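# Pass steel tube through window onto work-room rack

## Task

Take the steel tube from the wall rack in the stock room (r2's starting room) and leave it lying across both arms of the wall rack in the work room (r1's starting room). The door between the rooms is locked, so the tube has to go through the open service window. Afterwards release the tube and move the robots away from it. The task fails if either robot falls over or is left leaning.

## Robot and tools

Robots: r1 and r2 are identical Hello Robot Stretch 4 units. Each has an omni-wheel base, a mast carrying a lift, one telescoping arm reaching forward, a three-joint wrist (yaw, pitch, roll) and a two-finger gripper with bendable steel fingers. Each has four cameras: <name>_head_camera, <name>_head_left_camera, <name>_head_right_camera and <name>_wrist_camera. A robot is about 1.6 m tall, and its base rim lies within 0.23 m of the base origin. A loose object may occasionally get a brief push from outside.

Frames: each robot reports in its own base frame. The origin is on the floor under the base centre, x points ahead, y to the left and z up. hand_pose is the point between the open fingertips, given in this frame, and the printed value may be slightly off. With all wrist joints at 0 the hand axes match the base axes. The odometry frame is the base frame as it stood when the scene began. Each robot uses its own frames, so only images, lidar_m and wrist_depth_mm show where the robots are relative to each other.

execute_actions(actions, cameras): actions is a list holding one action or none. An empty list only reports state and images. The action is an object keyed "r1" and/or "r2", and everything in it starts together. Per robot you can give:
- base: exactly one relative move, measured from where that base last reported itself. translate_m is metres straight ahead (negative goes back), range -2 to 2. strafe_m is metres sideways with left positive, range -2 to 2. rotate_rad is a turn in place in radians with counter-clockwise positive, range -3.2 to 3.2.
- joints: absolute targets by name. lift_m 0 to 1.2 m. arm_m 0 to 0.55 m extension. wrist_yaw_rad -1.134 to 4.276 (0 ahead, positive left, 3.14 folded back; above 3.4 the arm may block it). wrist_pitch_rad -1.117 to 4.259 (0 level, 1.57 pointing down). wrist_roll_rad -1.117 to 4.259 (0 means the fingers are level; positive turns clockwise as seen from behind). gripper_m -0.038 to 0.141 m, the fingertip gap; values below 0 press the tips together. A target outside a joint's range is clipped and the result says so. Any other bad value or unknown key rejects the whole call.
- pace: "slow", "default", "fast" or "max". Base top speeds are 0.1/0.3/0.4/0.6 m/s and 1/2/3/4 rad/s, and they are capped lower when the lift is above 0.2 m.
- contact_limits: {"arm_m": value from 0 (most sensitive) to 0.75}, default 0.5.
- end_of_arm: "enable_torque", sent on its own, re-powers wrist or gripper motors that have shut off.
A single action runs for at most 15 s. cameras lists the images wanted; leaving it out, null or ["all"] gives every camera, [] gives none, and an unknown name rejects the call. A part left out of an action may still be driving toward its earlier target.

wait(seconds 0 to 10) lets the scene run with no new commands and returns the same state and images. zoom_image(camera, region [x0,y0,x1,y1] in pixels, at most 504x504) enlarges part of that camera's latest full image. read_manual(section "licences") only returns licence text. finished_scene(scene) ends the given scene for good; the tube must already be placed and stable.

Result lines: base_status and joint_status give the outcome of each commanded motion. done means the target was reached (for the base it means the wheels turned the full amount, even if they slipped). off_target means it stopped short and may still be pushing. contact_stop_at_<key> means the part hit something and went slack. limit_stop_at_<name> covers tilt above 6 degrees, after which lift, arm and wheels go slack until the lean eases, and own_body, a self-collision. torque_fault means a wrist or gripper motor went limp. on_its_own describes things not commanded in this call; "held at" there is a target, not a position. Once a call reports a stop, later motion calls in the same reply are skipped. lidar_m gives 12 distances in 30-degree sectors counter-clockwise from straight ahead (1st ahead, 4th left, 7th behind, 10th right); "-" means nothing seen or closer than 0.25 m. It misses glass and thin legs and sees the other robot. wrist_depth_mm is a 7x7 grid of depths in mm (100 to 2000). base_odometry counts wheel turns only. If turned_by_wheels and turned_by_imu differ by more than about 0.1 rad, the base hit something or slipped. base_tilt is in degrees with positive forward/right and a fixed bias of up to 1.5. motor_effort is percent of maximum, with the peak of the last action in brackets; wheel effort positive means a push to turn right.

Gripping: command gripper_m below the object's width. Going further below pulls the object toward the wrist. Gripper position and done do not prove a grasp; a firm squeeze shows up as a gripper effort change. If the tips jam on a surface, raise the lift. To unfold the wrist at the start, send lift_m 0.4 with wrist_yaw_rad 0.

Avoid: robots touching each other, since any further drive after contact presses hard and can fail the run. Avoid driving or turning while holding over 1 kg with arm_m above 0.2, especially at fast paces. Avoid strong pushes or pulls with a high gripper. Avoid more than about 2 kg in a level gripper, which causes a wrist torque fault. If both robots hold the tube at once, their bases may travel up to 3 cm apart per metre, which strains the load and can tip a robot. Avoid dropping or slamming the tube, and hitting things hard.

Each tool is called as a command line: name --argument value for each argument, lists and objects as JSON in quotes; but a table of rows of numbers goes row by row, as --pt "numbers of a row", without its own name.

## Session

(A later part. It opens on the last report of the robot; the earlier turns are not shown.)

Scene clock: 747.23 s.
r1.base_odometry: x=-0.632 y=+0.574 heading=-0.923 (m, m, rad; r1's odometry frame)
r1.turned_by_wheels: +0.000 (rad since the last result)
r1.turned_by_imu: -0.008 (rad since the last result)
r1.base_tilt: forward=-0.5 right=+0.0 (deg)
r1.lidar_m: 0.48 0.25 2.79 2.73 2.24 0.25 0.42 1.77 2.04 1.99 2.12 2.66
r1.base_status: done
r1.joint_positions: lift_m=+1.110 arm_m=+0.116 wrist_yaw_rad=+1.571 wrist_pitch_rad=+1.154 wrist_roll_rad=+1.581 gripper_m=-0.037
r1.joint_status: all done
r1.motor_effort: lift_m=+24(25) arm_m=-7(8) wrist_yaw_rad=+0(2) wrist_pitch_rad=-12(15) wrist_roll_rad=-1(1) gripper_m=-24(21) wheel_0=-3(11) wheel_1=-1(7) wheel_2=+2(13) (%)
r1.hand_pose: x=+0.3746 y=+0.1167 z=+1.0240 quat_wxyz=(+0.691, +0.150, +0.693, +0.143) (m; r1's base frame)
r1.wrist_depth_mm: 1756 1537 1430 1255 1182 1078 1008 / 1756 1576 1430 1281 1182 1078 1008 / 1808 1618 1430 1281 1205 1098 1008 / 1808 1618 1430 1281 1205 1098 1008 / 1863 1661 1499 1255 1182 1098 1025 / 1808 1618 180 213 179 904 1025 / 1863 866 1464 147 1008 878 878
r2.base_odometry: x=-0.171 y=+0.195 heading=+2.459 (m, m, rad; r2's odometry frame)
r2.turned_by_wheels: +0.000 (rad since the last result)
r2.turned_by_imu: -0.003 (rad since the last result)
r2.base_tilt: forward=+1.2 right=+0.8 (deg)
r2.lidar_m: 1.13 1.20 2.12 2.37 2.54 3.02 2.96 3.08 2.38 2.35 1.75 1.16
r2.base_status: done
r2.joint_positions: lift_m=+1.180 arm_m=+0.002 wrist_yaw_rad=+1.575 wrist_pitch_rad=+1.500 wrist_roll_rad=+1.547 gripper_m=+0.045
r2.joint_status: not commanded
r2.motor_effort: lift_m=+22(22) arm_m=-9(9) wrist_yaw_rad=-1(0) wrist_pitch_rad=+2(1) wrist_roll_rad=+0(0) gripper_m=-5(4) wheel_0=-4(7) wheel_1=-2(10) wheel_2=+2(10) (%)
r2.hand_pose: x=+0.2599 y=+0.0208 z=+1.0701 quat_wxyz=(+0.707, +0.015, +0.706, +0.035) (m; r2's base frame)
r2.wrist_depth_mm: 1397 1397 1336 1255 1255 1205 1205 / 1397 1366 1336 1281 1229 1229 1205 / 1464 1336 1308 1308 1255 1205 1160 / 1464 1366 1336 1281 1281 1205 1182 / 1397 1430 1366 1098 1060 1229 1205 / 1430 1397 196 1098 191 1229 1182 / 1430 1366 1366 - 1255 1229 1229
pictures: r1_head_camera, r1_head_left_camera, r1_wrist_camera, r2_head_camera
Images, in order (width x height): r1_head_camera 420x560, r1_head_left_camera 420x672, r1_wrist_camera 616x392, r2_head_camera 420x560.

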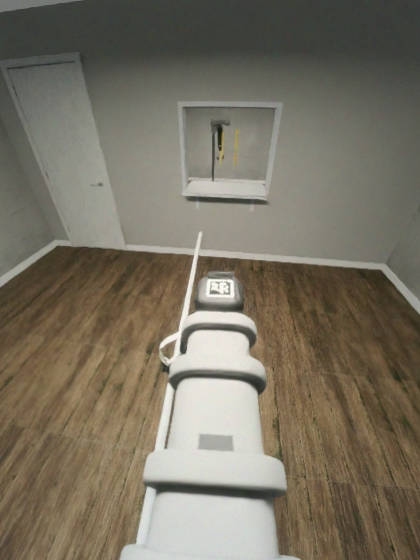

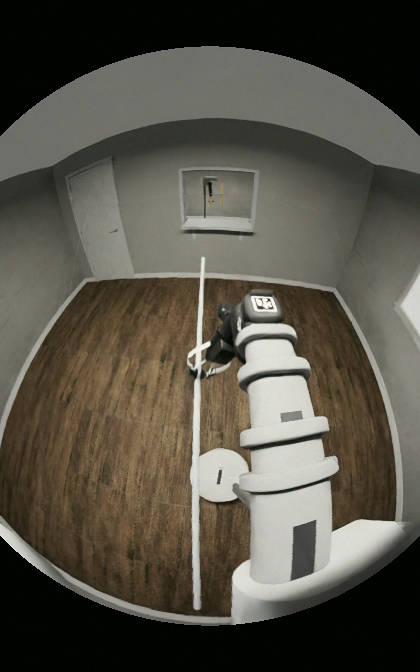

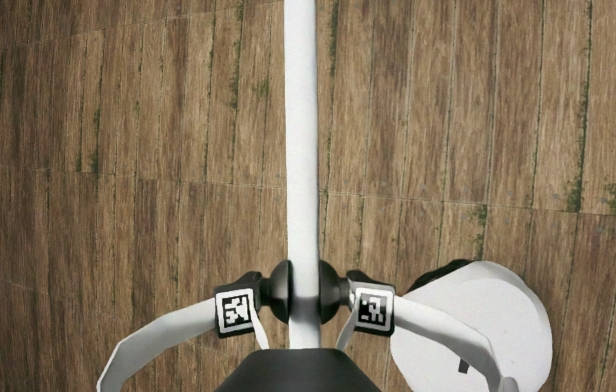

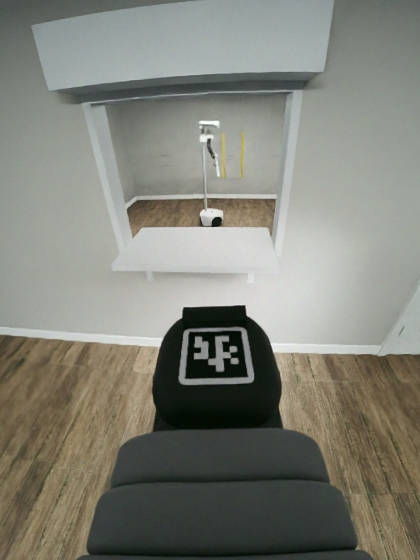

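execute_actions --actions '[{"r1": {"base": {"rotate_rad": 1.49}, "joints": {"lift_m": 0.94}, "pace": "slow"}, "r2": {"joints": {"lift_m": 0.9, "wrist_yaw_rad": -0.08, "wrist_pitch_rad": 0.05, "wrist_roll_rad": 0, "gripper_m": 0.12, "arm_m": 0.3}, "pace": "fast"}}]' --cameras '["r2_wrist_camera", "r1_head_camera", "r1_wrist_camera", "r1_head_left_camera"]'

Scene clock: 755.20 s.
r1.base_odometry: x=-0.632 y=+0.574 heading=+0.566 (m, m, rad; r1's odometry frame)
r1.turned_by_wheels: +1.489 (rad since the last result)
r1.turned_by_imu: +1.520 (rad since the last result)
r1.base_tilt: forward=-0.4 right=-0.2 (deg)
r1.lidar_m: 0.45 0.27 1.46 1.39 1.75 0.27 0.44 2.06 2.71 2.40 2.72 2.83
r1.base_status: done
r1.joint_positions: lift_m=+0.940 arm_m=+0.116 wrist_yaw_rad=+1.572 wrist_pitch_rad=+1.154 wrist_roll_rad=+1.581 gripper_m=-0.037
r1.joint_status: all done
r1.motor_effort: lift_m=+19(21) arm_m=-7(7) wrist_yaw_rad=-2(3) wrist_pitch_rad=-12(13) wrist_roll_rad=+1(4) gripper_m=-21(22) wheel_0=-3(7) wheel_1=-3(11) wheel_2=-4(8) (%)
r1.hand_pose: x=+0.3745 y=+0.1168 z=+0.8544 quat_wxyz=(+0.691, +0.149, +0.693, +0.143) (m; r1's base frame)
r1.wrist_depth_mm: 1499 1366 1229 1078 1042 917 878 / 1499 1366 1229 1098 1025 931 878 / 1537 1336 1229 1098 1042 960 891 / 1537 1430 1229 1098 1025 960 891 / 1537 1397 1229 1098 1042 946 891 / 1537 1430 180 212 179 768 891 / 1576 759 1281 148 831 741 732
r2.base_odometry: x=-0.171 y=+0.195 heading=+2.459 (m, m, rad; r2's odometry frame)
r2.turned_by_wheels: +0.000 (rad since the last result)
r2.turned_by_imu: -0.002 (rad since the last result)
r2.base_tilt: forward=+1.3 right=+0.8 (deg)
r2.lidar_m: 1.13 1.21 2.09 2.38 2.55 3.01 2.96 3.10 2.38 2.30 1.75 1.14
r2.base_status: not commanded
r2.joint_positions: lift_m=+0.900 arm_m=+0.298 wrist_yaw_rad=-0.079 wrist_pitch_rad=+0.053 wrist_roll_rad=+0.000 gripper_m=+0.120
r2.joint_status: all done
r2.motor_effort: lift_m=+15(20) arm_m=+10(11) wrist_yaw_rad=-2(6) wrist_pitch_rad=-7(19) wrist_roll_rad=-2(7) gripper_m=+0(1) wheel_0=-4(3) wheel_1=-2(2) wheel_2=+1(1) (%)
r2.hand_pose: x=+0.7495 y=-0.1100 z=+1.0632 quat_wxyz=(+0.999, +0.001, +0.026, -0.040) (m; r2's base frame)
r2.wrist_depth_mm: - - - - - 768 768 / - - - - - 778 768 / - - - - - 788 778 / 946 - - - - 788 798 / 866 960 991 960 842 798 788 / 683 640 627 627 615 798 798 / 878 854 866 - 831 809 831
pictures: r1_head_camera, r1_head_left_camera, r1_wrist_camera, r2_wrist_camera
Images, in order (width x height): r1_head_camera 420x560, r1_head_left_camera 420x672, r1_wrist_camera 616x392, r2_wrist_camera 616x392.

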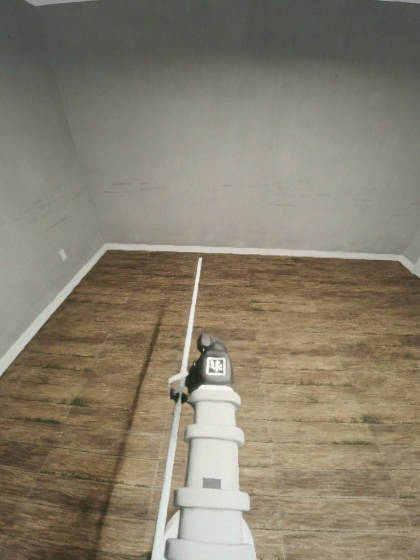

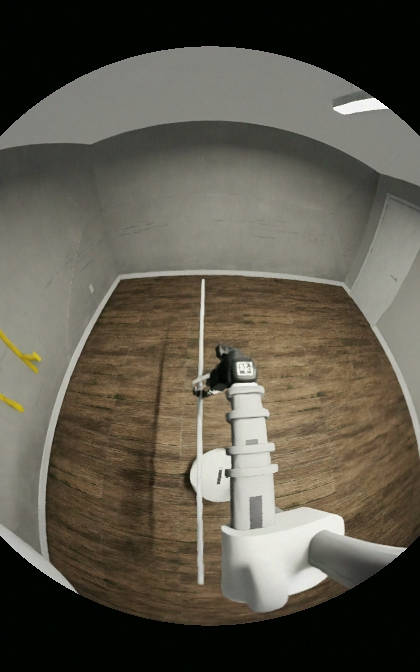

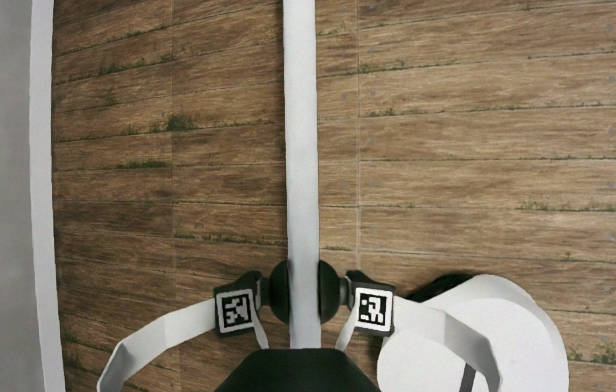

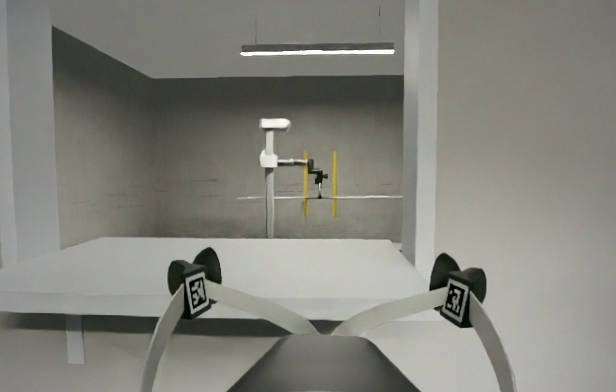

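zoom_image --camera "r2_wrist_camera" --region '[225, 110, 415, 245]'

Region (225, 110, 415, 245) of r2_wrist_camera's 616x392 image, scaled by 2.653; it fills the top 358 rows of this view, and the rest is white.

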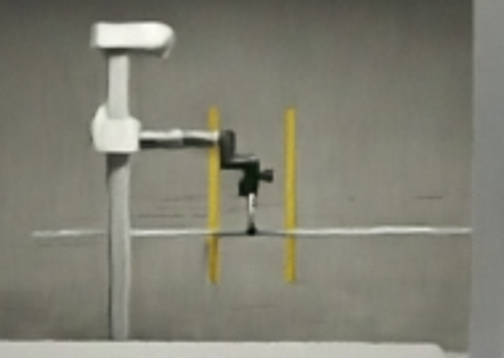

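execute_actions --actions '[{"r1": {"base": {"strafe_m": 1.12}, "pace": "fast"}}]' --cameras '["r2_wrist_camera", "r1_head_camera", "r1_wrist_camera", "r1_head_left_camera"]'

Scene clock: 764.27 s.
r1.base_odometry: x=-1.232 y=+1.519 heading=+0.566 (m, m, rad; r1's odometry frame)
r1.turned_by_wheels: +0.000 (rad since the last result)
r1.turned_by_imu: -0.003 (rad since the last result)
r1.base_tilt: forward=-0.4 right=+0.0 (deg)
r1.lidar_m: 0.47 0.25 0.28 0.52 0.54 0.29 2.00 2.07 2.83 3.53 3.87 2.84
r1.base_status: done
r1.joint_positions: lift_m=+0.940 arm_m=+0.116 wrist_yaw_rad=+1.571 wrist_pitch_rad=+1.154 wrist_roll_rad=+1.581 gripper_m=-0.037
r1.joint_status: not commanded
r1.motor_effort: lift_m=+20(20) arm_m=-7(7) wrist_yaw_rad=+0(1) wrist_pitch_rad=-12(15) wrist_roll_rad=+0(0) gripper_m=-22(24) wheel_0=-1(13) wheel_1=-2(9) wheel_2=+0(4) (%)
r1.hand_pose: x=+0.3746 y=+0.1167 z=+0.8543 quat_wxyz=(+0.691, +0.150, +0.693, +0.143) (m; r1's base frame)
r1.wrist_depth_mm: 517 627 375 1078 1025 946 891 / 480 442 854 1098 1025 946 866 / 521 661 904 1098 1025 960 878 / 530 661 891 1118 1042 960 878 / 535 661 891 1078 1060 946 878 / 525 634 179 214 179 768 891 / 504 320 866 147 842 741 732
r2.base_odometry: x=-0.171 y=+0.195 heading=+2.459 (m, m, rad; r2's odometry frame)
r2.turned_by_wheels: +0.000 (rad since the last result)
r2.turned_by_imu: -0.003 (rad since the last result)
r2.base_tilt: forward=+1.3 right=+0.8 (deg)
r2.lidar_m: 1.12 1.21 2.10 2.38 2.56 3.00 2.96 3.10 2.39 2.33 1.74 1.12
r2.base_status: not commanded
r2.joint_positions: lift_m=+0.900 arm_m=+0.298 wrist_yaw_rad=-0.079 wrist_pitch_rad=+0.053 wrist_roll_rad=+0.000 gripper_m=+0.120
r2.joint_status: not commanded
r2.motor_effort: lift_m=+15(15) arm_m=+10(10) wrist_yaw_rad=-2(1) wrist_pitch_rad=-7(10) wrist_roll_rad=-1(2) gripper_m=-1(2) wheel_0=-3(4) wheel_1=-2(2) wheel_2=+1(1) (%)
r2.hand_pose: x=+0.7495 y=-0.1100 z=+1.0632 quat_wxyz=(+0.999, +0.001, +0.026, -0.040) (m; r2's base frame)
r2.wrist_depth_mm: - - - - - 768 759 / - - - - - 778 778 / - - - - - 778 798 / 931 - - - - 798 788 / 891 960 946 960 842 809 798 / 676 647 627 627 615 798 809 / 866 854 854 - 820 820 820
pictures: r1_head_camera, r1_head_left_camera, r1_wrist_camera, r2_wrist_camera
Images, in order (width x height): r1_head_camera 420x560, r1_head_left_camera 420x672, r1_wrist_camera 616x392, r2_wrist_camera 616x392.

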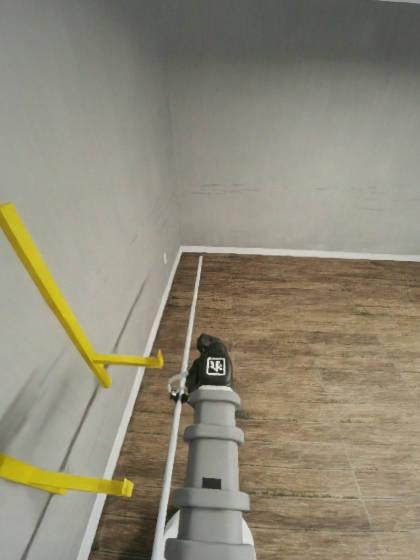

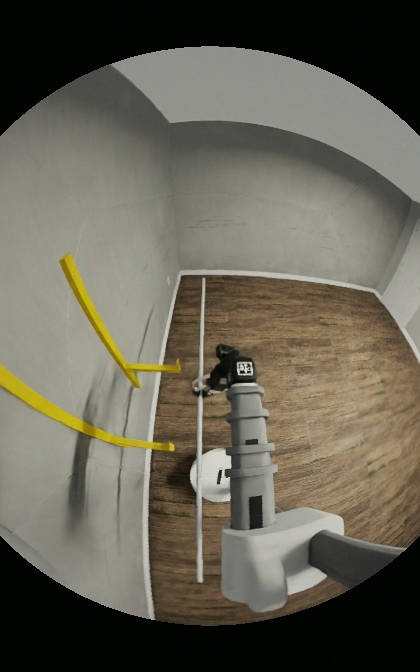

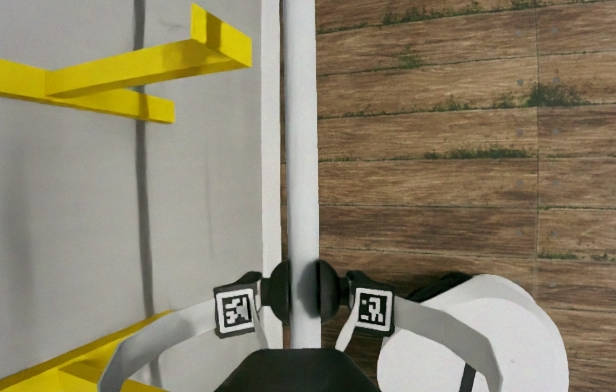

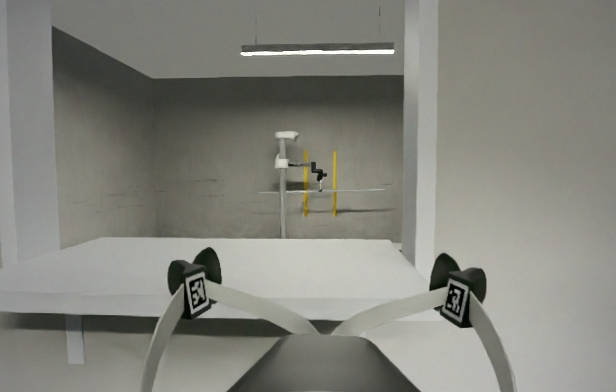

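zoom_image --camera "r1_wrist_camera" --region '[130, 0, 330, 130]'

zoom_image --camera "r2_wrist_camera" --region '[250, 125, 400, 230]'

Region (130, 0, 330, 130) of r1_wrist_camera's 616x392 image, scaled by 2.520; it fills the top 328 rows of this view, and the rest is white.

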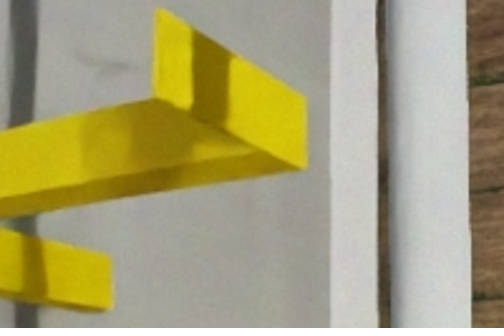

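Region (250, 125, 400, 230) of r2_wrist_camera's 616x392 image, scaled by 3.360; it fills the top 353 rows of this view, and the rest is white.

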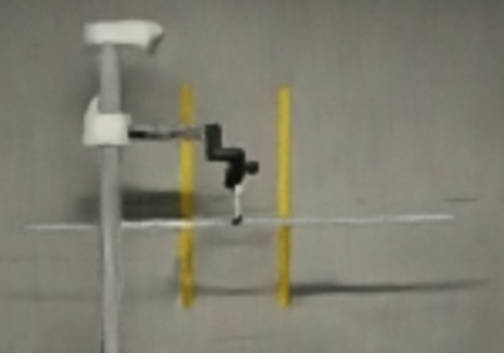

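execute_actions --actions '[{"r1": {"base": {"strafe_m": 0.235}, "pace": "default"}}]' --cameras '["r2_wrist_camera", "r1_head_camera", "r1_wrist_camera", "r1_head_left_camera"]'

Scene clock: 786.13 s.
r1.base_odometry: x=-1.358 y=+1.717 heading=+0.566 (m, m, rad; r1's odometry frame)
r1.turned_by_wheels: +0.000 (rad since the last result)
r1.turned_by_imu: -0.009 (rad since the last result)
r1.base_tilt: forward=-0.6 right=+0.1 (deg)
r1.lidar_m: 0.47 0.25 0.26 0.29 0.31 0.33 0.42 2.06 2.83 3.76 3.88 2.84
r1.base_status: done
r1.joint_positions: lift_m=+0.940 arm_m=+0.116 wrist_yaw_rad=+1.571 wrist_pitch_rad=+1.154 wrist_roll_rad=+1.581 gripper_m=-0.037
r1.joint_status: not commanded
r1.motor_effort: lift_m=+20(20) arm_m=-7(7) wrist_yaw_rad=+0(0) wrist_pitch_rad=-12(15) wrist_roll_rad=+1(1) gripper_m=-22(23) wheel_0=-1(8) wheel_1=+0(14) wheel_2=+0(0) (%)
r1.hand_pose: x=+0.3746 y=+0.1167 z=+0.8543 quat_wxyz=(+0.691, +0.150, +0.693, +0.143) (m; r1's base frame)
r1.wrist_depth_mm: 279 327 382 327 310 603 878 / 294 362 459 634 1008 931 854 / 297 368 512 683 1025 931 878 / 297 373 512 691 1025 931 891 / 296 370 508 640 1025 946 891 / 296 357 180 214 179 768 891 / 293 240 484 148 831 741 732
r2.base_odometry: x=-0.171 y=+0.195 heading=+2.459 (m, m, rad; r2's odometry frame)
r2.turned_by_wheels: +0.000 (rad since the last result)
r2.turned_by_imu: -0.007 (rad since the last result)
r2.base_tilt: forward=+1.2 right=+0.7 (deg)
r2.lidar_m: 1.12 1.20 2.09 2.38 2.57 3.00 2.94 3.08 2.41 2.35 1.75 1.15
r2.base_status: not commanded
r2.joint_positions: lift_m=+0.900 arm_m=+0.298 wrist_yaw_rad=-0.079 wrist_pitch_rad=+0.053 wrist_roll_rad=+0.000 gripper_m=+0.120
r2.joint_status: not commanded
r2.motor_effort: lift_m=+15(15) arm_m=+10(9) wrist_yaw_rad=-1(1) wrist_pitch_rad=-7(6) wrist_roll_rad=-1(2) gripper_m=+0(2) wheel_0=-3(3) wheel_1=-2(2) wheel_2=+1(2) (%)
r2.hand_pose: x=+0.7495 y=-0.1100 z=+1.0632 quat_wxyz=(+0.999, +0.001, +0.026, -0.040) (m; r2's base frame)
r2.wrist_depth_mm: - - - - - 759 768 / - - - - - 778 759 / - - - - - 788 798 / 931 - - - - 798 798 / 854 960 946 991 854 809 809 / 683 640 634 621 615 798 798 / 854 866 866 - 820 831 798
pictures: r1_head_camera, r1_head_left_camera, r1_wrist_camera, r2_wrist_camera
Images, in order (width x height): r1_head_camera 420x560, r1_head_left_camera 420x672, r1_wrist_camera 616x392, r2_wrist_camera 616x392.

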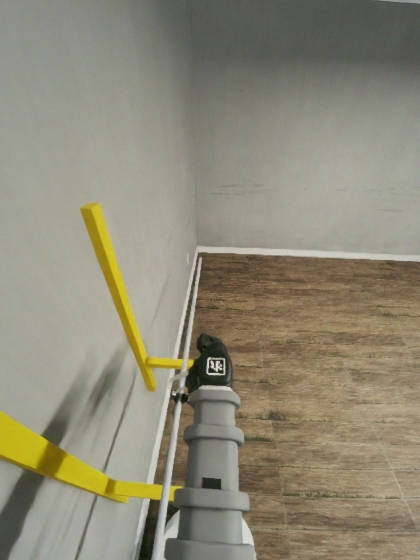

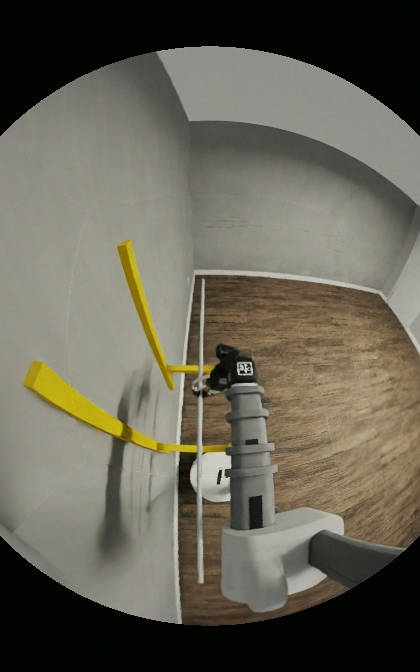

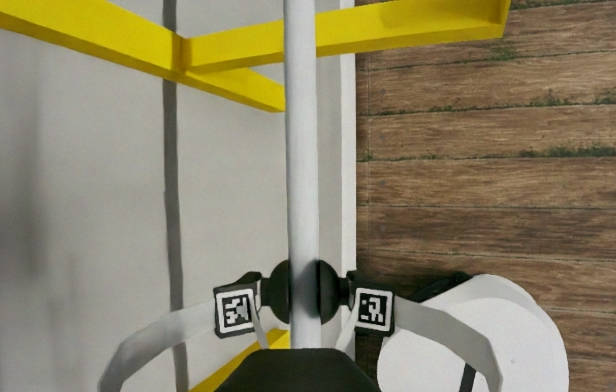

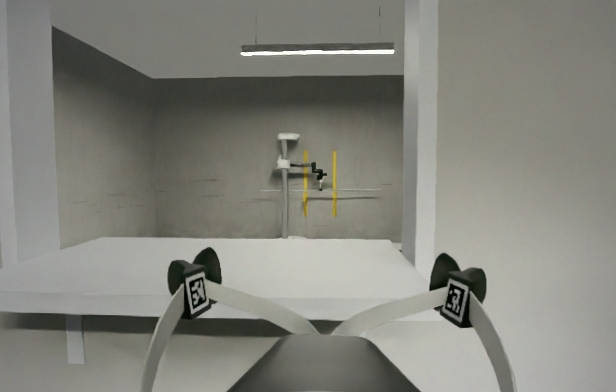

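execute_actions --actions '[{"r1": {"joints": {"lift_m": 0.858}, "pace": "slow"}}]' --cameras '["r1_head_camera", "r1_wrist_camera", "r1_head_left_camera"]'

zoom_image --camera "r1_head_camera" --region '[90, 330, 230, 520]'

Scene clock: 792.83 s.
r1.base_odometry: x=-1.358 y=+1.717 heading=+0.566 (m, m, rad; r1's odometry frame)
r1.turned_by_wheels: +0.000 (rad since the last result)
r1.turned_by_imu: -0.002 (rad since the last result)
r1.base_tilt: forward=-0.6 right=-0.1 (deg)
r1.lidar_m: 0.46 0.25 0.25 0.29 0.32 0.29 0.43 2.06 2.83 3.77 3.88 2.83
r1.base_status: not commanded
r1.joint_positions: lift_m=+0.858 arm_m=+0.116 wrist_yaw_rad=+1.571 wrist_pitch_rad=+1.154 wrist_roll_rad=+1.581 gripper_m=-0.037
r1.joint_status: all done
r1.motor_effort: lift_m=+19(17) arm_m=-7(7) wrist_yaw_rad=-1(1) wrist_pitch_rad=-12(12) wrist_roll_rad=+1(1) gripper_m=-23(23) wheel_0=-1(1) wheel_1=+0(0) wheel_2=+0(0) (%)
r1.hand_pose: x=+0.3746 y=+0.1167 z=+0.7724 quat_wxyz=(+0.691, +0.150, +0.693, +0.143) (m; r1's base frame)
r1.wrist_depth_mm: 278 307 300 634 931 854 809 / 293 359 480 676 946 866 820 / 296 370 504 691 960 866 798 / 297 370 504 676 960 866 820 / 296 375 504 640 960 891 820 / 294 355 179 214 179 715 809 / 296 240 484 148 759 668 661
r2.base_odometry: x=-0.171 y=+0.195 heading=+2.459 (m, m, rad; r2's odometry frame)
r2.turned_by_wheels: +0.000 (rad since the last result)
r2.turned_by_imu: -0.001 (rad since the last result)
r2.base_tilt: forward=+1.2 right=+0.8 (deg)
r2.lidar_m: 1.11 1.22 2.09 2.36 2.57 3.02 2.96 3.12 2.38 2.34 1.75 1.14
r2.base_status: not commanded
r2.joint_positions: lift_m=+0.900 arm_m=+0.298 wrist_yaw_rad=-0.079 wrist_pitch_rad=+0.053 wrist_roll_rad=+0.000 gripper_m=+0.120
r2.joint_status: not commanded
r2.motor_effort: lift_m=+15(15) arm_m=+9(10) wrist_yaw_rad=-2(2) wrist_pitch_rad=-10(9) wrist_roll_rad=-2(1) gripper_m=+0(1) wheel_0=-3(3) wheel_1=-2(2) wheel_2=+2(2) (%)
r2.hand_pose: x=+0.7495 y=-0.1100 z=+1.0632 quat_wxyz=(+0.999, +0.001, +0.026, -0.040) (m; r2's base frame)
r2.wrist_depth_mm: - - - - - 778 768 / - - - - - 788 768 / - - - - - 798 778 / 960 - - - - 798 788 / 878 976 976 960 854 809 798 / 691 654 640 627 615 809 809 / 878 854 854 - 831 820 809
pictures: r1_head_camera, r1_head_left_camera, r1_wrist_camera
Images, in order (width x height): r1_head_camera 420x560, r1_head_left_camera 420x672, r1_wrist_camera 616x392.

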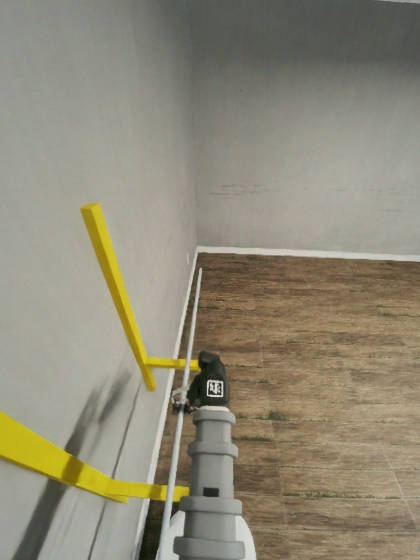

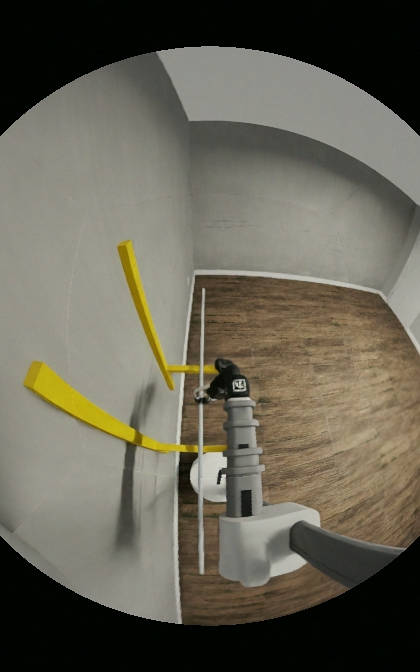

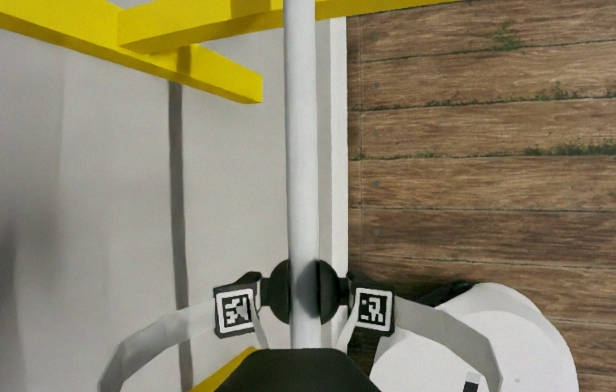

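Region (90, 330, 230, 520) of r1_head_camera's 420x560 image, scaled by 2.653, with more detail than that image has; it fills the left 371 columns of this view, and the rest is white.

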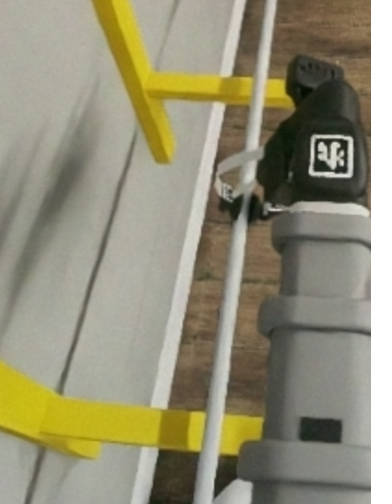

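execute_actions --actions '[{"r1": {"joints": {"lift_m": 0.848}, "pace": "slow"}}]' --cameras '["r1_head_camera", "r1_wrist_camera"]'

zoom_image --camera "r1_head_camera" --region '[90, 330, 230, 520]'

Scene clock: 800.57 s.
r1.base_odometry: x=-1.358 y=+1.717 heading=+0.566 (m, m, rad; r1's odometry frame)
r1.turned_by_wheels: +0.000 (rad since the last result)
r1.turned_by_imu: -0.002 (rad since the last result)
r1.base_tilt: forward=-0.5 right=-0.1 (deg)
r1.lidar_m: 0.49 0.25 0.25 0.30 0.33 0.35 0.43 2.09 2.83 3.76 3.87 2.83
r1.base_status: not commanded
r1.joint_positions: lift_m=+0.848 arm_m=+0.116 wrist_yaw_rad=+1.571 wrist_pitch_rad=+1.154 wrist_roll_rad=+1.581 gripper_m=-0.037
r1.joint_status: all done
r1.motor_effort: lift_m=+19(21) arm_m=-7(7) wrist_yaw_rad=+0(1) wrist_pitch_rad=-12(12) wrist_roll_rad=-1(1) gripper_m=-23(20) wheel_0=-1(1) wheel_1=+0(0) wheel_2=+0(0) (%)
r1.hand_pose: x=+0.3746 y=+0.1167 z=+0.7624 quat_wxyz=(+0.691, +0.150, +0.693, +0.143) (m; r1's base frame)
r1.wrist_depth_mm: 279 301 349 668 931 842 798 / 293 357 480 676 917 842 798 / 296 368 504 676 931 854 809 / 296 368 508 683 946 878 798 / 297 370 508 640 931 866 798 / 296 357 180 213 179 707 820 / 294 240 480 148 741 661 654
r2.base_odometry: x=-0.171 y=+0.195 heading=+2.459 (m, m, rad; r2's odometry frame)
r2.turned_by_wheels: +0.000 (rad since the last result)
r2.turned_by_imu: -0.001 (rad since the last result)
r2.base_tilt: forward=+1.2 right=+0.8 (deg)
r2.lidar_m: 1.12 1.22 2.10 2.36 2.54 3.02 2.95 3.08 2.38 2.35 1.75 1.13
r2.base_status: not commanded
r2.joint_positions: lift_m=+0.900 arm_m=+0.298 wrist_yaw_rad=-0.079 wrist_pitch_rad=+0.053 wrist_roll_rad=+0.000 gripper_m=+0.120
r2.joint_status: not commanded
r2.motor_effort: lift_m=+15(15) arm_m=+10(10) wrist_yaw_rad=-1(1) wrist_pitch_rad=-9(8) wrist_roll_rad=-2(2) gripper_m=+0(1) wheel_0=-3(3) wheel_1=-2(2) wheel_2=+1(1) (%)
r2.hand_pose: x=+0.7495 y=-0.1100 z=+1.0632 quat_wxyz=(+0.999, +0.001, +0.026, -0.040) (m; r2's base frame)
r2.wrist_depth_mm: - - - - - 768 768 / - - - - - 788 778 / - - - - - 788 778 / 946 - - - - 809 788 / 866 976 960 960 854 809 809 / 676 647 634 627 627 798 809 / 866 854 842 - 831 820 820
pictures: r1_head_camera, r1_wrist_camera
Images, in order (width x height): r1_head_camera 420x560, r1_wrist_camera 616x392.

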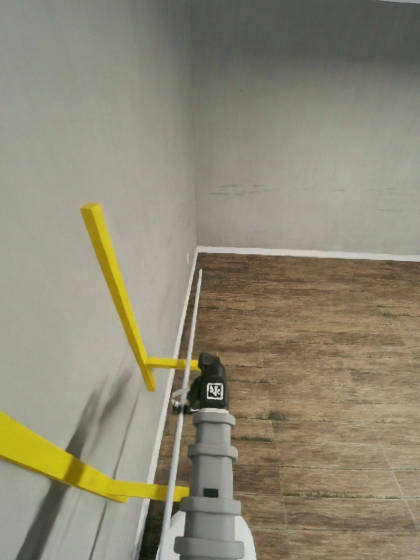

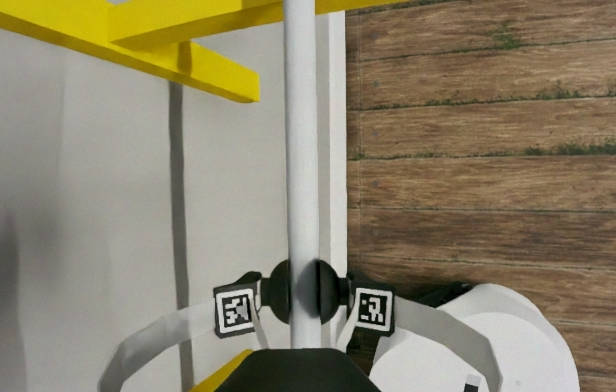

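Region (90, 330, 230, 520) of r1_head_camera's 420x560 image, scaled by 2.653, with more detail than that image has; it fills the left 371 columns of this view, and the rest is white.

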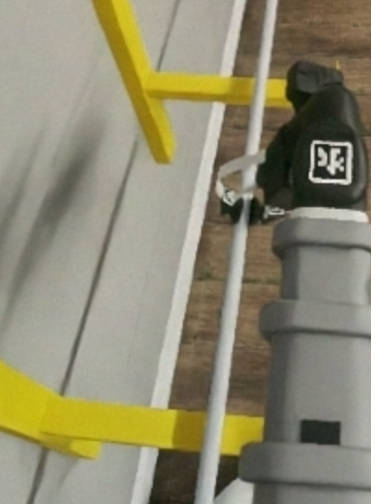

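execute_actions --actions '[{"r1": {"joints": {"lift_m": 0.84, "gripper_m": 0.03}, "pace": "slow"}}]' --cameras '["r1_head_camera", "r1_wrist_camera"]'

zoom_image --camera "r1_head_camera" --region '[90, 330, 230, 520]'

Scene clock: 809.13 s.
r1.base_odometry: x=-1.358 y=+1.717 heading=+0.566 (m, m, rad; r1's odometry frame)
r1.turned_by_wheels: +0.000 (rad since the last result)
r1.turned_by_imu: -0.002 (rad since the last result)
r1.base_tilt: forward=-0.4 right=+0.0 (deg)
r1.lidar_m: 0.52 0.29 0.26 0.29 0.32 0.27 0.48 2.07 2.83 3.78 3.87 2.83
r1.base_status: not commanded
r1.joint_positions: lift_m=+0.840 arm_m=+0.116 wrist_yaw_rad=+1.571 wrist_pitch_rad=+1.151 wrist_roll_rad=+1.581 gripper_m=+0.030
r1.joint_status: all done
r1.motor_effort: lift_m=+19(18) arm_m=-7(7) wrist_yaw_rad=+0(0) wrist_pitch_rad=-3(12) wrist_roll_rad=+0(1) gripper_m=-7(22) wheel_0=-1(1) wheel_1=+0(0) wheel_2=+0(0) (%)
r1.hand_pose: x=+0.3745 y=+0.1175 z=+0.7547 quat_wxyz=(+0.691, +0.151, +0.692, +0.144) (m; r1's base frame)
r1.wrist_depth_mm: 276 297 397 768 917 842 798 / 293 357 477 778 931 854 788 / 293 368 504 778 931 866 798 / 294 366 504 788 946 854 798 / 294 368 480 723 946 866 809 / 294 368 191 227 193 707 809 / 291 330 480 135 741 661 634
r2.base_odometry: x=-0.171 y=+0.195 heading=+2.459 (m, m, rad; r2's odometry frame)
r2.turned_by_wheels: +0.000 (rad since the last result)
r2.turned_by_imu: -0.002 (rad since the last result)
r2.base_tilt: forward=+1.2 right=+0.8 (deg)
r2.lidar_m: 1.11 1.19 2.09 2.36 2.55 3.02 2.96 3.10 2.38 2.33 1.76 1.14
r2.base_status: not commanded
r2.joint_positions: lift_m=+0.900 arm_m=+0.298 wrist_yaw_rad=-0.079 wrist_pitch_rad=+0.053 wrist_roll_rad=+0.000 gripper_m=+0.120
r2.joint_status: not commanded
r2.motor_effort: lift_m=+15(16) arm_m=+10(10) wrist_yaw_rad=-1(2) wrist_pitch_rad=-10(7) wrist_roll_rad=-2(2) gripper_m=+0(1) wheel_0=-3(3) wheel_1=-2(2) wheel_2=+1(2) (%)
r2.hand_pose: x=+0.7495 y=-0.1100 z=+1.0632 quat_wxyz=(+0.999, +0.001, +0.026, -0.040) (m; r2's base frame)
r2.wrist_depth_mm: - - - - - 768 778 / - - - - - 778 788 / - - - - - 798 778 / 960 - - - - 798 788 / 866 960 976 991 854 788 798 / 676 640 634 621 615 798 809 / 891 866 842 - 831 831 809
pictures: r1_head_camera, r1_wrist_camera
Images, in order (width x height): r1_head_camera 420x560, r1_wrist_camera 616x392.

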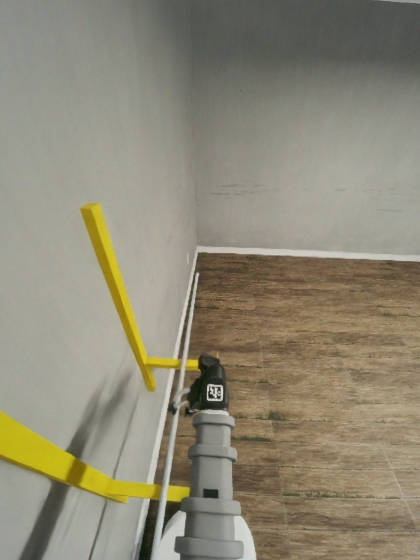

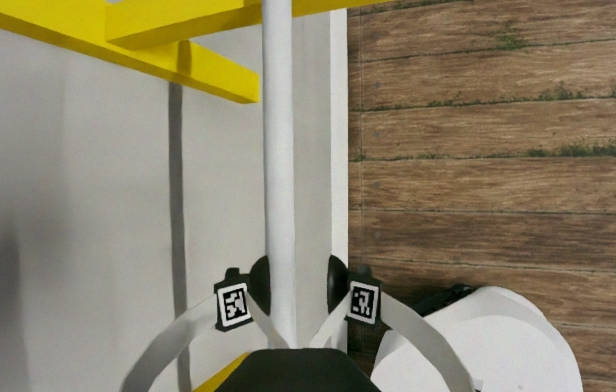

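Region (90, 330, 230, 520) of r1_head_camera's 420x560 image, scaled by 2.653, with more detail than that image has; it fills the left 371 columns of this view, and the rest is white.

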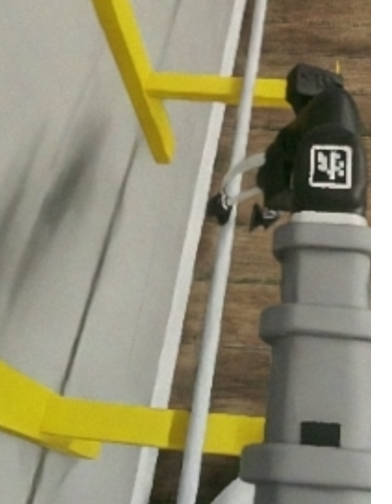

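execute_actions --actions '[{"r1": {"joints": {"lift_m": 0.91, "gripper_m": 0.05}, "pace": "fast"}, "r2": {"joints": {"arm_m": 0.1}, "pace": "fast"}}]' --cameras '["r1_wrist_camera"]'

Scene clock: 818.87 s.
r1.base_odometry: x=-1.358 y=+1.717 heading=+0.566 (m, m, rad; r1's odometry frame)
r1.turned_by_wheels: +0.000 (rad since the last result)
r1.turned_by_imu: -0.002 (rad since the last result)
r1.base_tilt: forward=-0.5 right=-0.1 (deg)
r1.lidar_m: 0.52 0.27 0.26 0.29 0.30 0.25 0.49 2.06 2.86 3.76 3.87 2.81
r1.base_status: not commanded
r1.joint_positions: lift_m=+0.910 arm_m=+0.116 wrist_yaw_rad=+1.571 wrist_pitch_rad=+1.151 wrist_roll_rad=+1.581 gripper_m=+0.050
r1.joint_status: all done
r1.motor_effort: lift_m=+21(24) arm_m=-7(7) wrist_yaw_rad=-1(0) wrist_pitch_rad=-3(3) wrist_roll_rad=-1(0) gripper_m=-3(4) wheel_0=-1(1) wheel_1=+0(0) wheel_2=+0(0) (%)
r1.hand_pose: x=+0.3745 y=+0.1176 z=+0.8246 quat_wxyz=(+0.691, +0.151, +0.692, +0.144) (m; r1's base frame)
r1.wrist_depth_mm: 277 329 340 310 300 878 854 / 291 355 473 668 991 904 854 / 294 368 500 668 1025 917 854 / 297 368 500 723 991 931 854 / 294 370 480 723 1025 931 866 / 294 351 192 627 195 759 854 / 293 327 477 133 809 723 707
r2.base_odometry: x=-0.171 y=+0.195 heading=+2.459 (m, m, rad; r2's odometry frame)
r2.turned_by_wheels: +0.000 (rad since the last result)
r2.turned_by_imu: -0.001 (rad since the last result)
r2.base_tilt: forward=+1.3 right=+0.8 (deg)
r2.lidar_m: 1.12 1.23 2.12 2.37 2.55 3.00 2.96 3.11 2.38 2.33 1.74 1.16
r2.base_status: not commanded
r2.joint_positions: lift_m=+0.900 arm_m=+0.102 wrist_yaw_rad=-0.080 wrist_pitch_rad=+0.053 wrist_roll_rad=+0.000 gripper_m=+0.120
r2.joint_status: all done
r2.motor_effort: lift_m=+15(15) arm_m=-9(11) wrist_yaw_rad=+1(1) wrist_pitch_rad=-8(11) wrist_roll_rad=-1(2) gripper_m=-4(0) wheel_0=-3(3) wheel_1=-2(2) wheel_2=+2(1) (%)
r2.hand_pose: x=+0.5527 y=-0.1102 z=+1.0633 quat_wxyz=(+0.999, +0.001, +0.026, -0.040) (m; r2's base frame)
r2.wrist_depth_mm: 1025 - - - 991 960 946 / 1042 - - - 991 960 960 / 1042 - - - 991 991 960 / 1042 - - - 991 991 976 / 1008 976 976 976 991 991 1008 / 1060 1042 1025 1025 1025 991 991 / 1078 1078 1042 - 1042 1008 1008
pictures: r1_wrist_camera
Images, in order (width x height): r1_wrist_camera 616x392.

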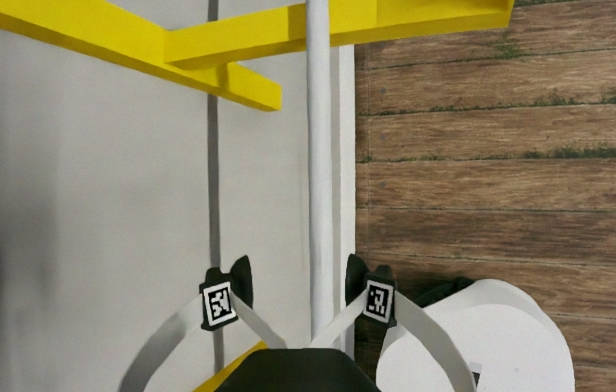

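The gripper is clear above the tube. Moving r1 away from the rack.

execute_actions --actions '[{"r1": {"base": {"strafe_m": -0.9}, "joints": {"arm_m": 0.0}, "pace": "fast"}}]' --cameras '["r1_head_camera", "r1_head_left_camera", "r1_wrist_camera", "r2_wrist_camera"]'

Scene clock: 825.00 s.
r1.base_odometry: x=-0.876 y=+0.958 heading=+0.566 (m, m, rad; r1's odometry frame)
r1.turned_by_wheels: +0.000 (rad since the last result)
r1.turned_by_imu: -0.004 (rad since the last result)
r1.base_tilt: forward=-0.6 right=+0.0 (deg)
r1.lidar_m: 2.71 1.44 1.04 0.89 1.08 1.78 2.00 2.07 2.86 2.86 3.18 2.84
r1.base_status: done
r1.joint_positions: lift_m=+0.910 arm_m=+0.001 wrist_yaw_rad=+1.571 wrist_pitch_rad=+1.151 wrist_roll_rad=+1.581 gripper_m=+0.050
r1.joint_status: all done
r1.motor_effort: lift_m=+20(21) arm_m=-8(8) wrist_yaw_rad=+0(0) wrist_pitch_rad=-2(2) wrist_roll_rad=+1(1) gripper_m=-5(4) wheel_0=-1(12) wheel_1=+0(9) wheel_2=+0(0) (%)
r1.hand_pose: x=+0.2596 y=+0.1176 z=+0.8247 quat_wxyz=(+0.691, +0.151, +0.692, +0.144) (m; r1's base frame)
r1.wrist_depth_mm: 1160 1308 1205 1118 1025 917 854 / 1138 1281 1205 1098 1008 904 842 / 1182 1308 1229 1098 1008 931 866 / 1160 1308 1205 1098 1008 917 854 / 1160 1366 1229 1098 991 759 854 / 1160 1336 193 1098 195 741 699 / 1160 1308 1229 133 798 723 707
r2.base_odometry: x=-0.171 y=+0.195 heading=+2.459 (m, m, rad; r2's odometry frame)
r2.turned_by_wheels: +0.000 (rad since the last result)
r2.turned_by_imu: -0.002 (rad since the last result)
r2.base_tilt: forward=+1.2 right=+0.8 (deg)
r2.lidar_m: 1.13 1.22 2.12 2.38 2.55 3.02 2.95 3.08 2.37 2.33 1.75 1.17
r2.base_status: not commanded
r2.joint_positions: lift_m=+0.900 arm_m=+0.102 wrist_yaw_rad=-0.080 wrist_pitch_rad=+0.053 wrist_roll_rad=+0.000 gripper_m=+0.120
r2.joint_status: not commanded
r2.motor_effort: lift_m=+16(15) arm_m=-9(9) wrist_yaw_rad=+0(0) wrist_pitch_rad=-6(9) wrist_roll_rad=-1(1) gripper_m=+2(2) wheel_0=-3(3) wheel_1=-2(2) wheel_2=+2(1) (%)
r2.hand_pose: x=+0.5527 y=-0.1102 z=+1.0633 quat_wxyz=(+0.999, +0.001, +0.026, -0.040) (m; r2's base frame)
r2.wrist_depth_mm: 1008 - - - 976 960 931 / 1025 - - - 976 960 960 / 1025 - - - 976 976 976 / 1060 - - - 991 1008 991 / 991 991 976 960 991 991 976 / 1078 1060 1025 1008 1008 991 991 / 1060 1078 1042 - 1025 1008 1008
pictures: r1_head_camera, r1_head_left_camera, r1_wrist_camera, r2_wrist_camera
Images, in order (width x height): r1_head_camera 420x560, r1_head_left_camera 420x672, r1_wrist_camera 616x392, r2_wrist_camera 616x392.

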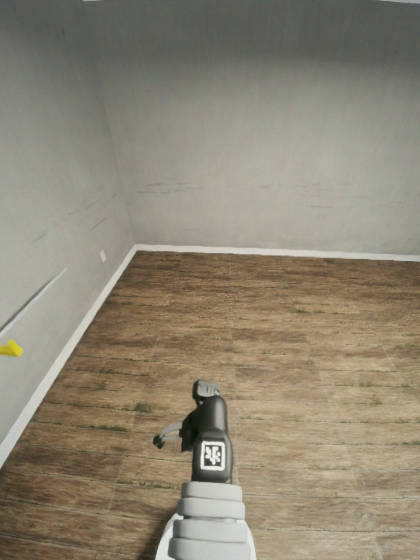

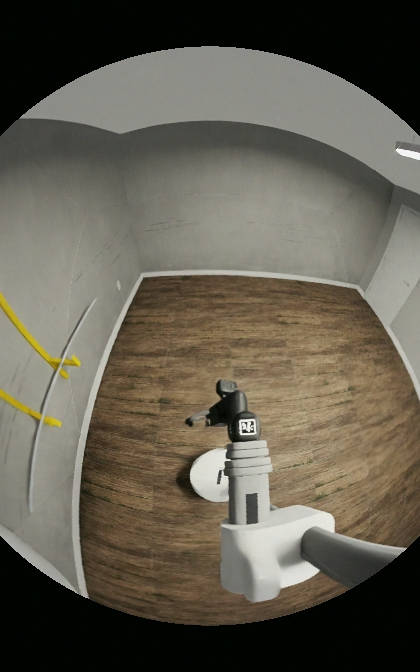

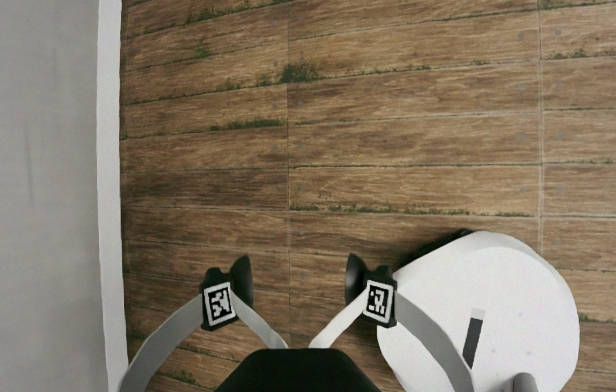

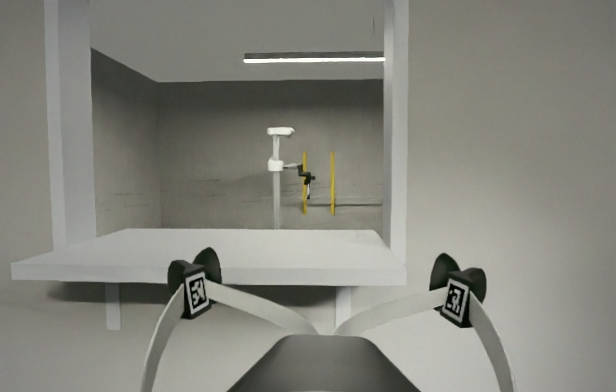

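zoom_image --camera "r1_head_left_camera" --region '[0, 280, 130, 520]'

Region (0, 280, 130, 520) of r1_head_left_camera's 420x672 image, scaled by 2.100, with more detail than that image has; it fills the left 273 columns of this view, and the rest is white.

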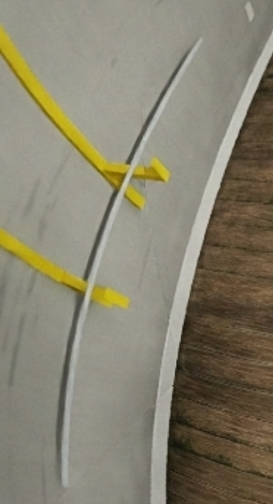

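The tube rests on both arms of the work-room rack, and both robots are clear and upright.

finished_scene --scene 1

The scene is finished: the task was done.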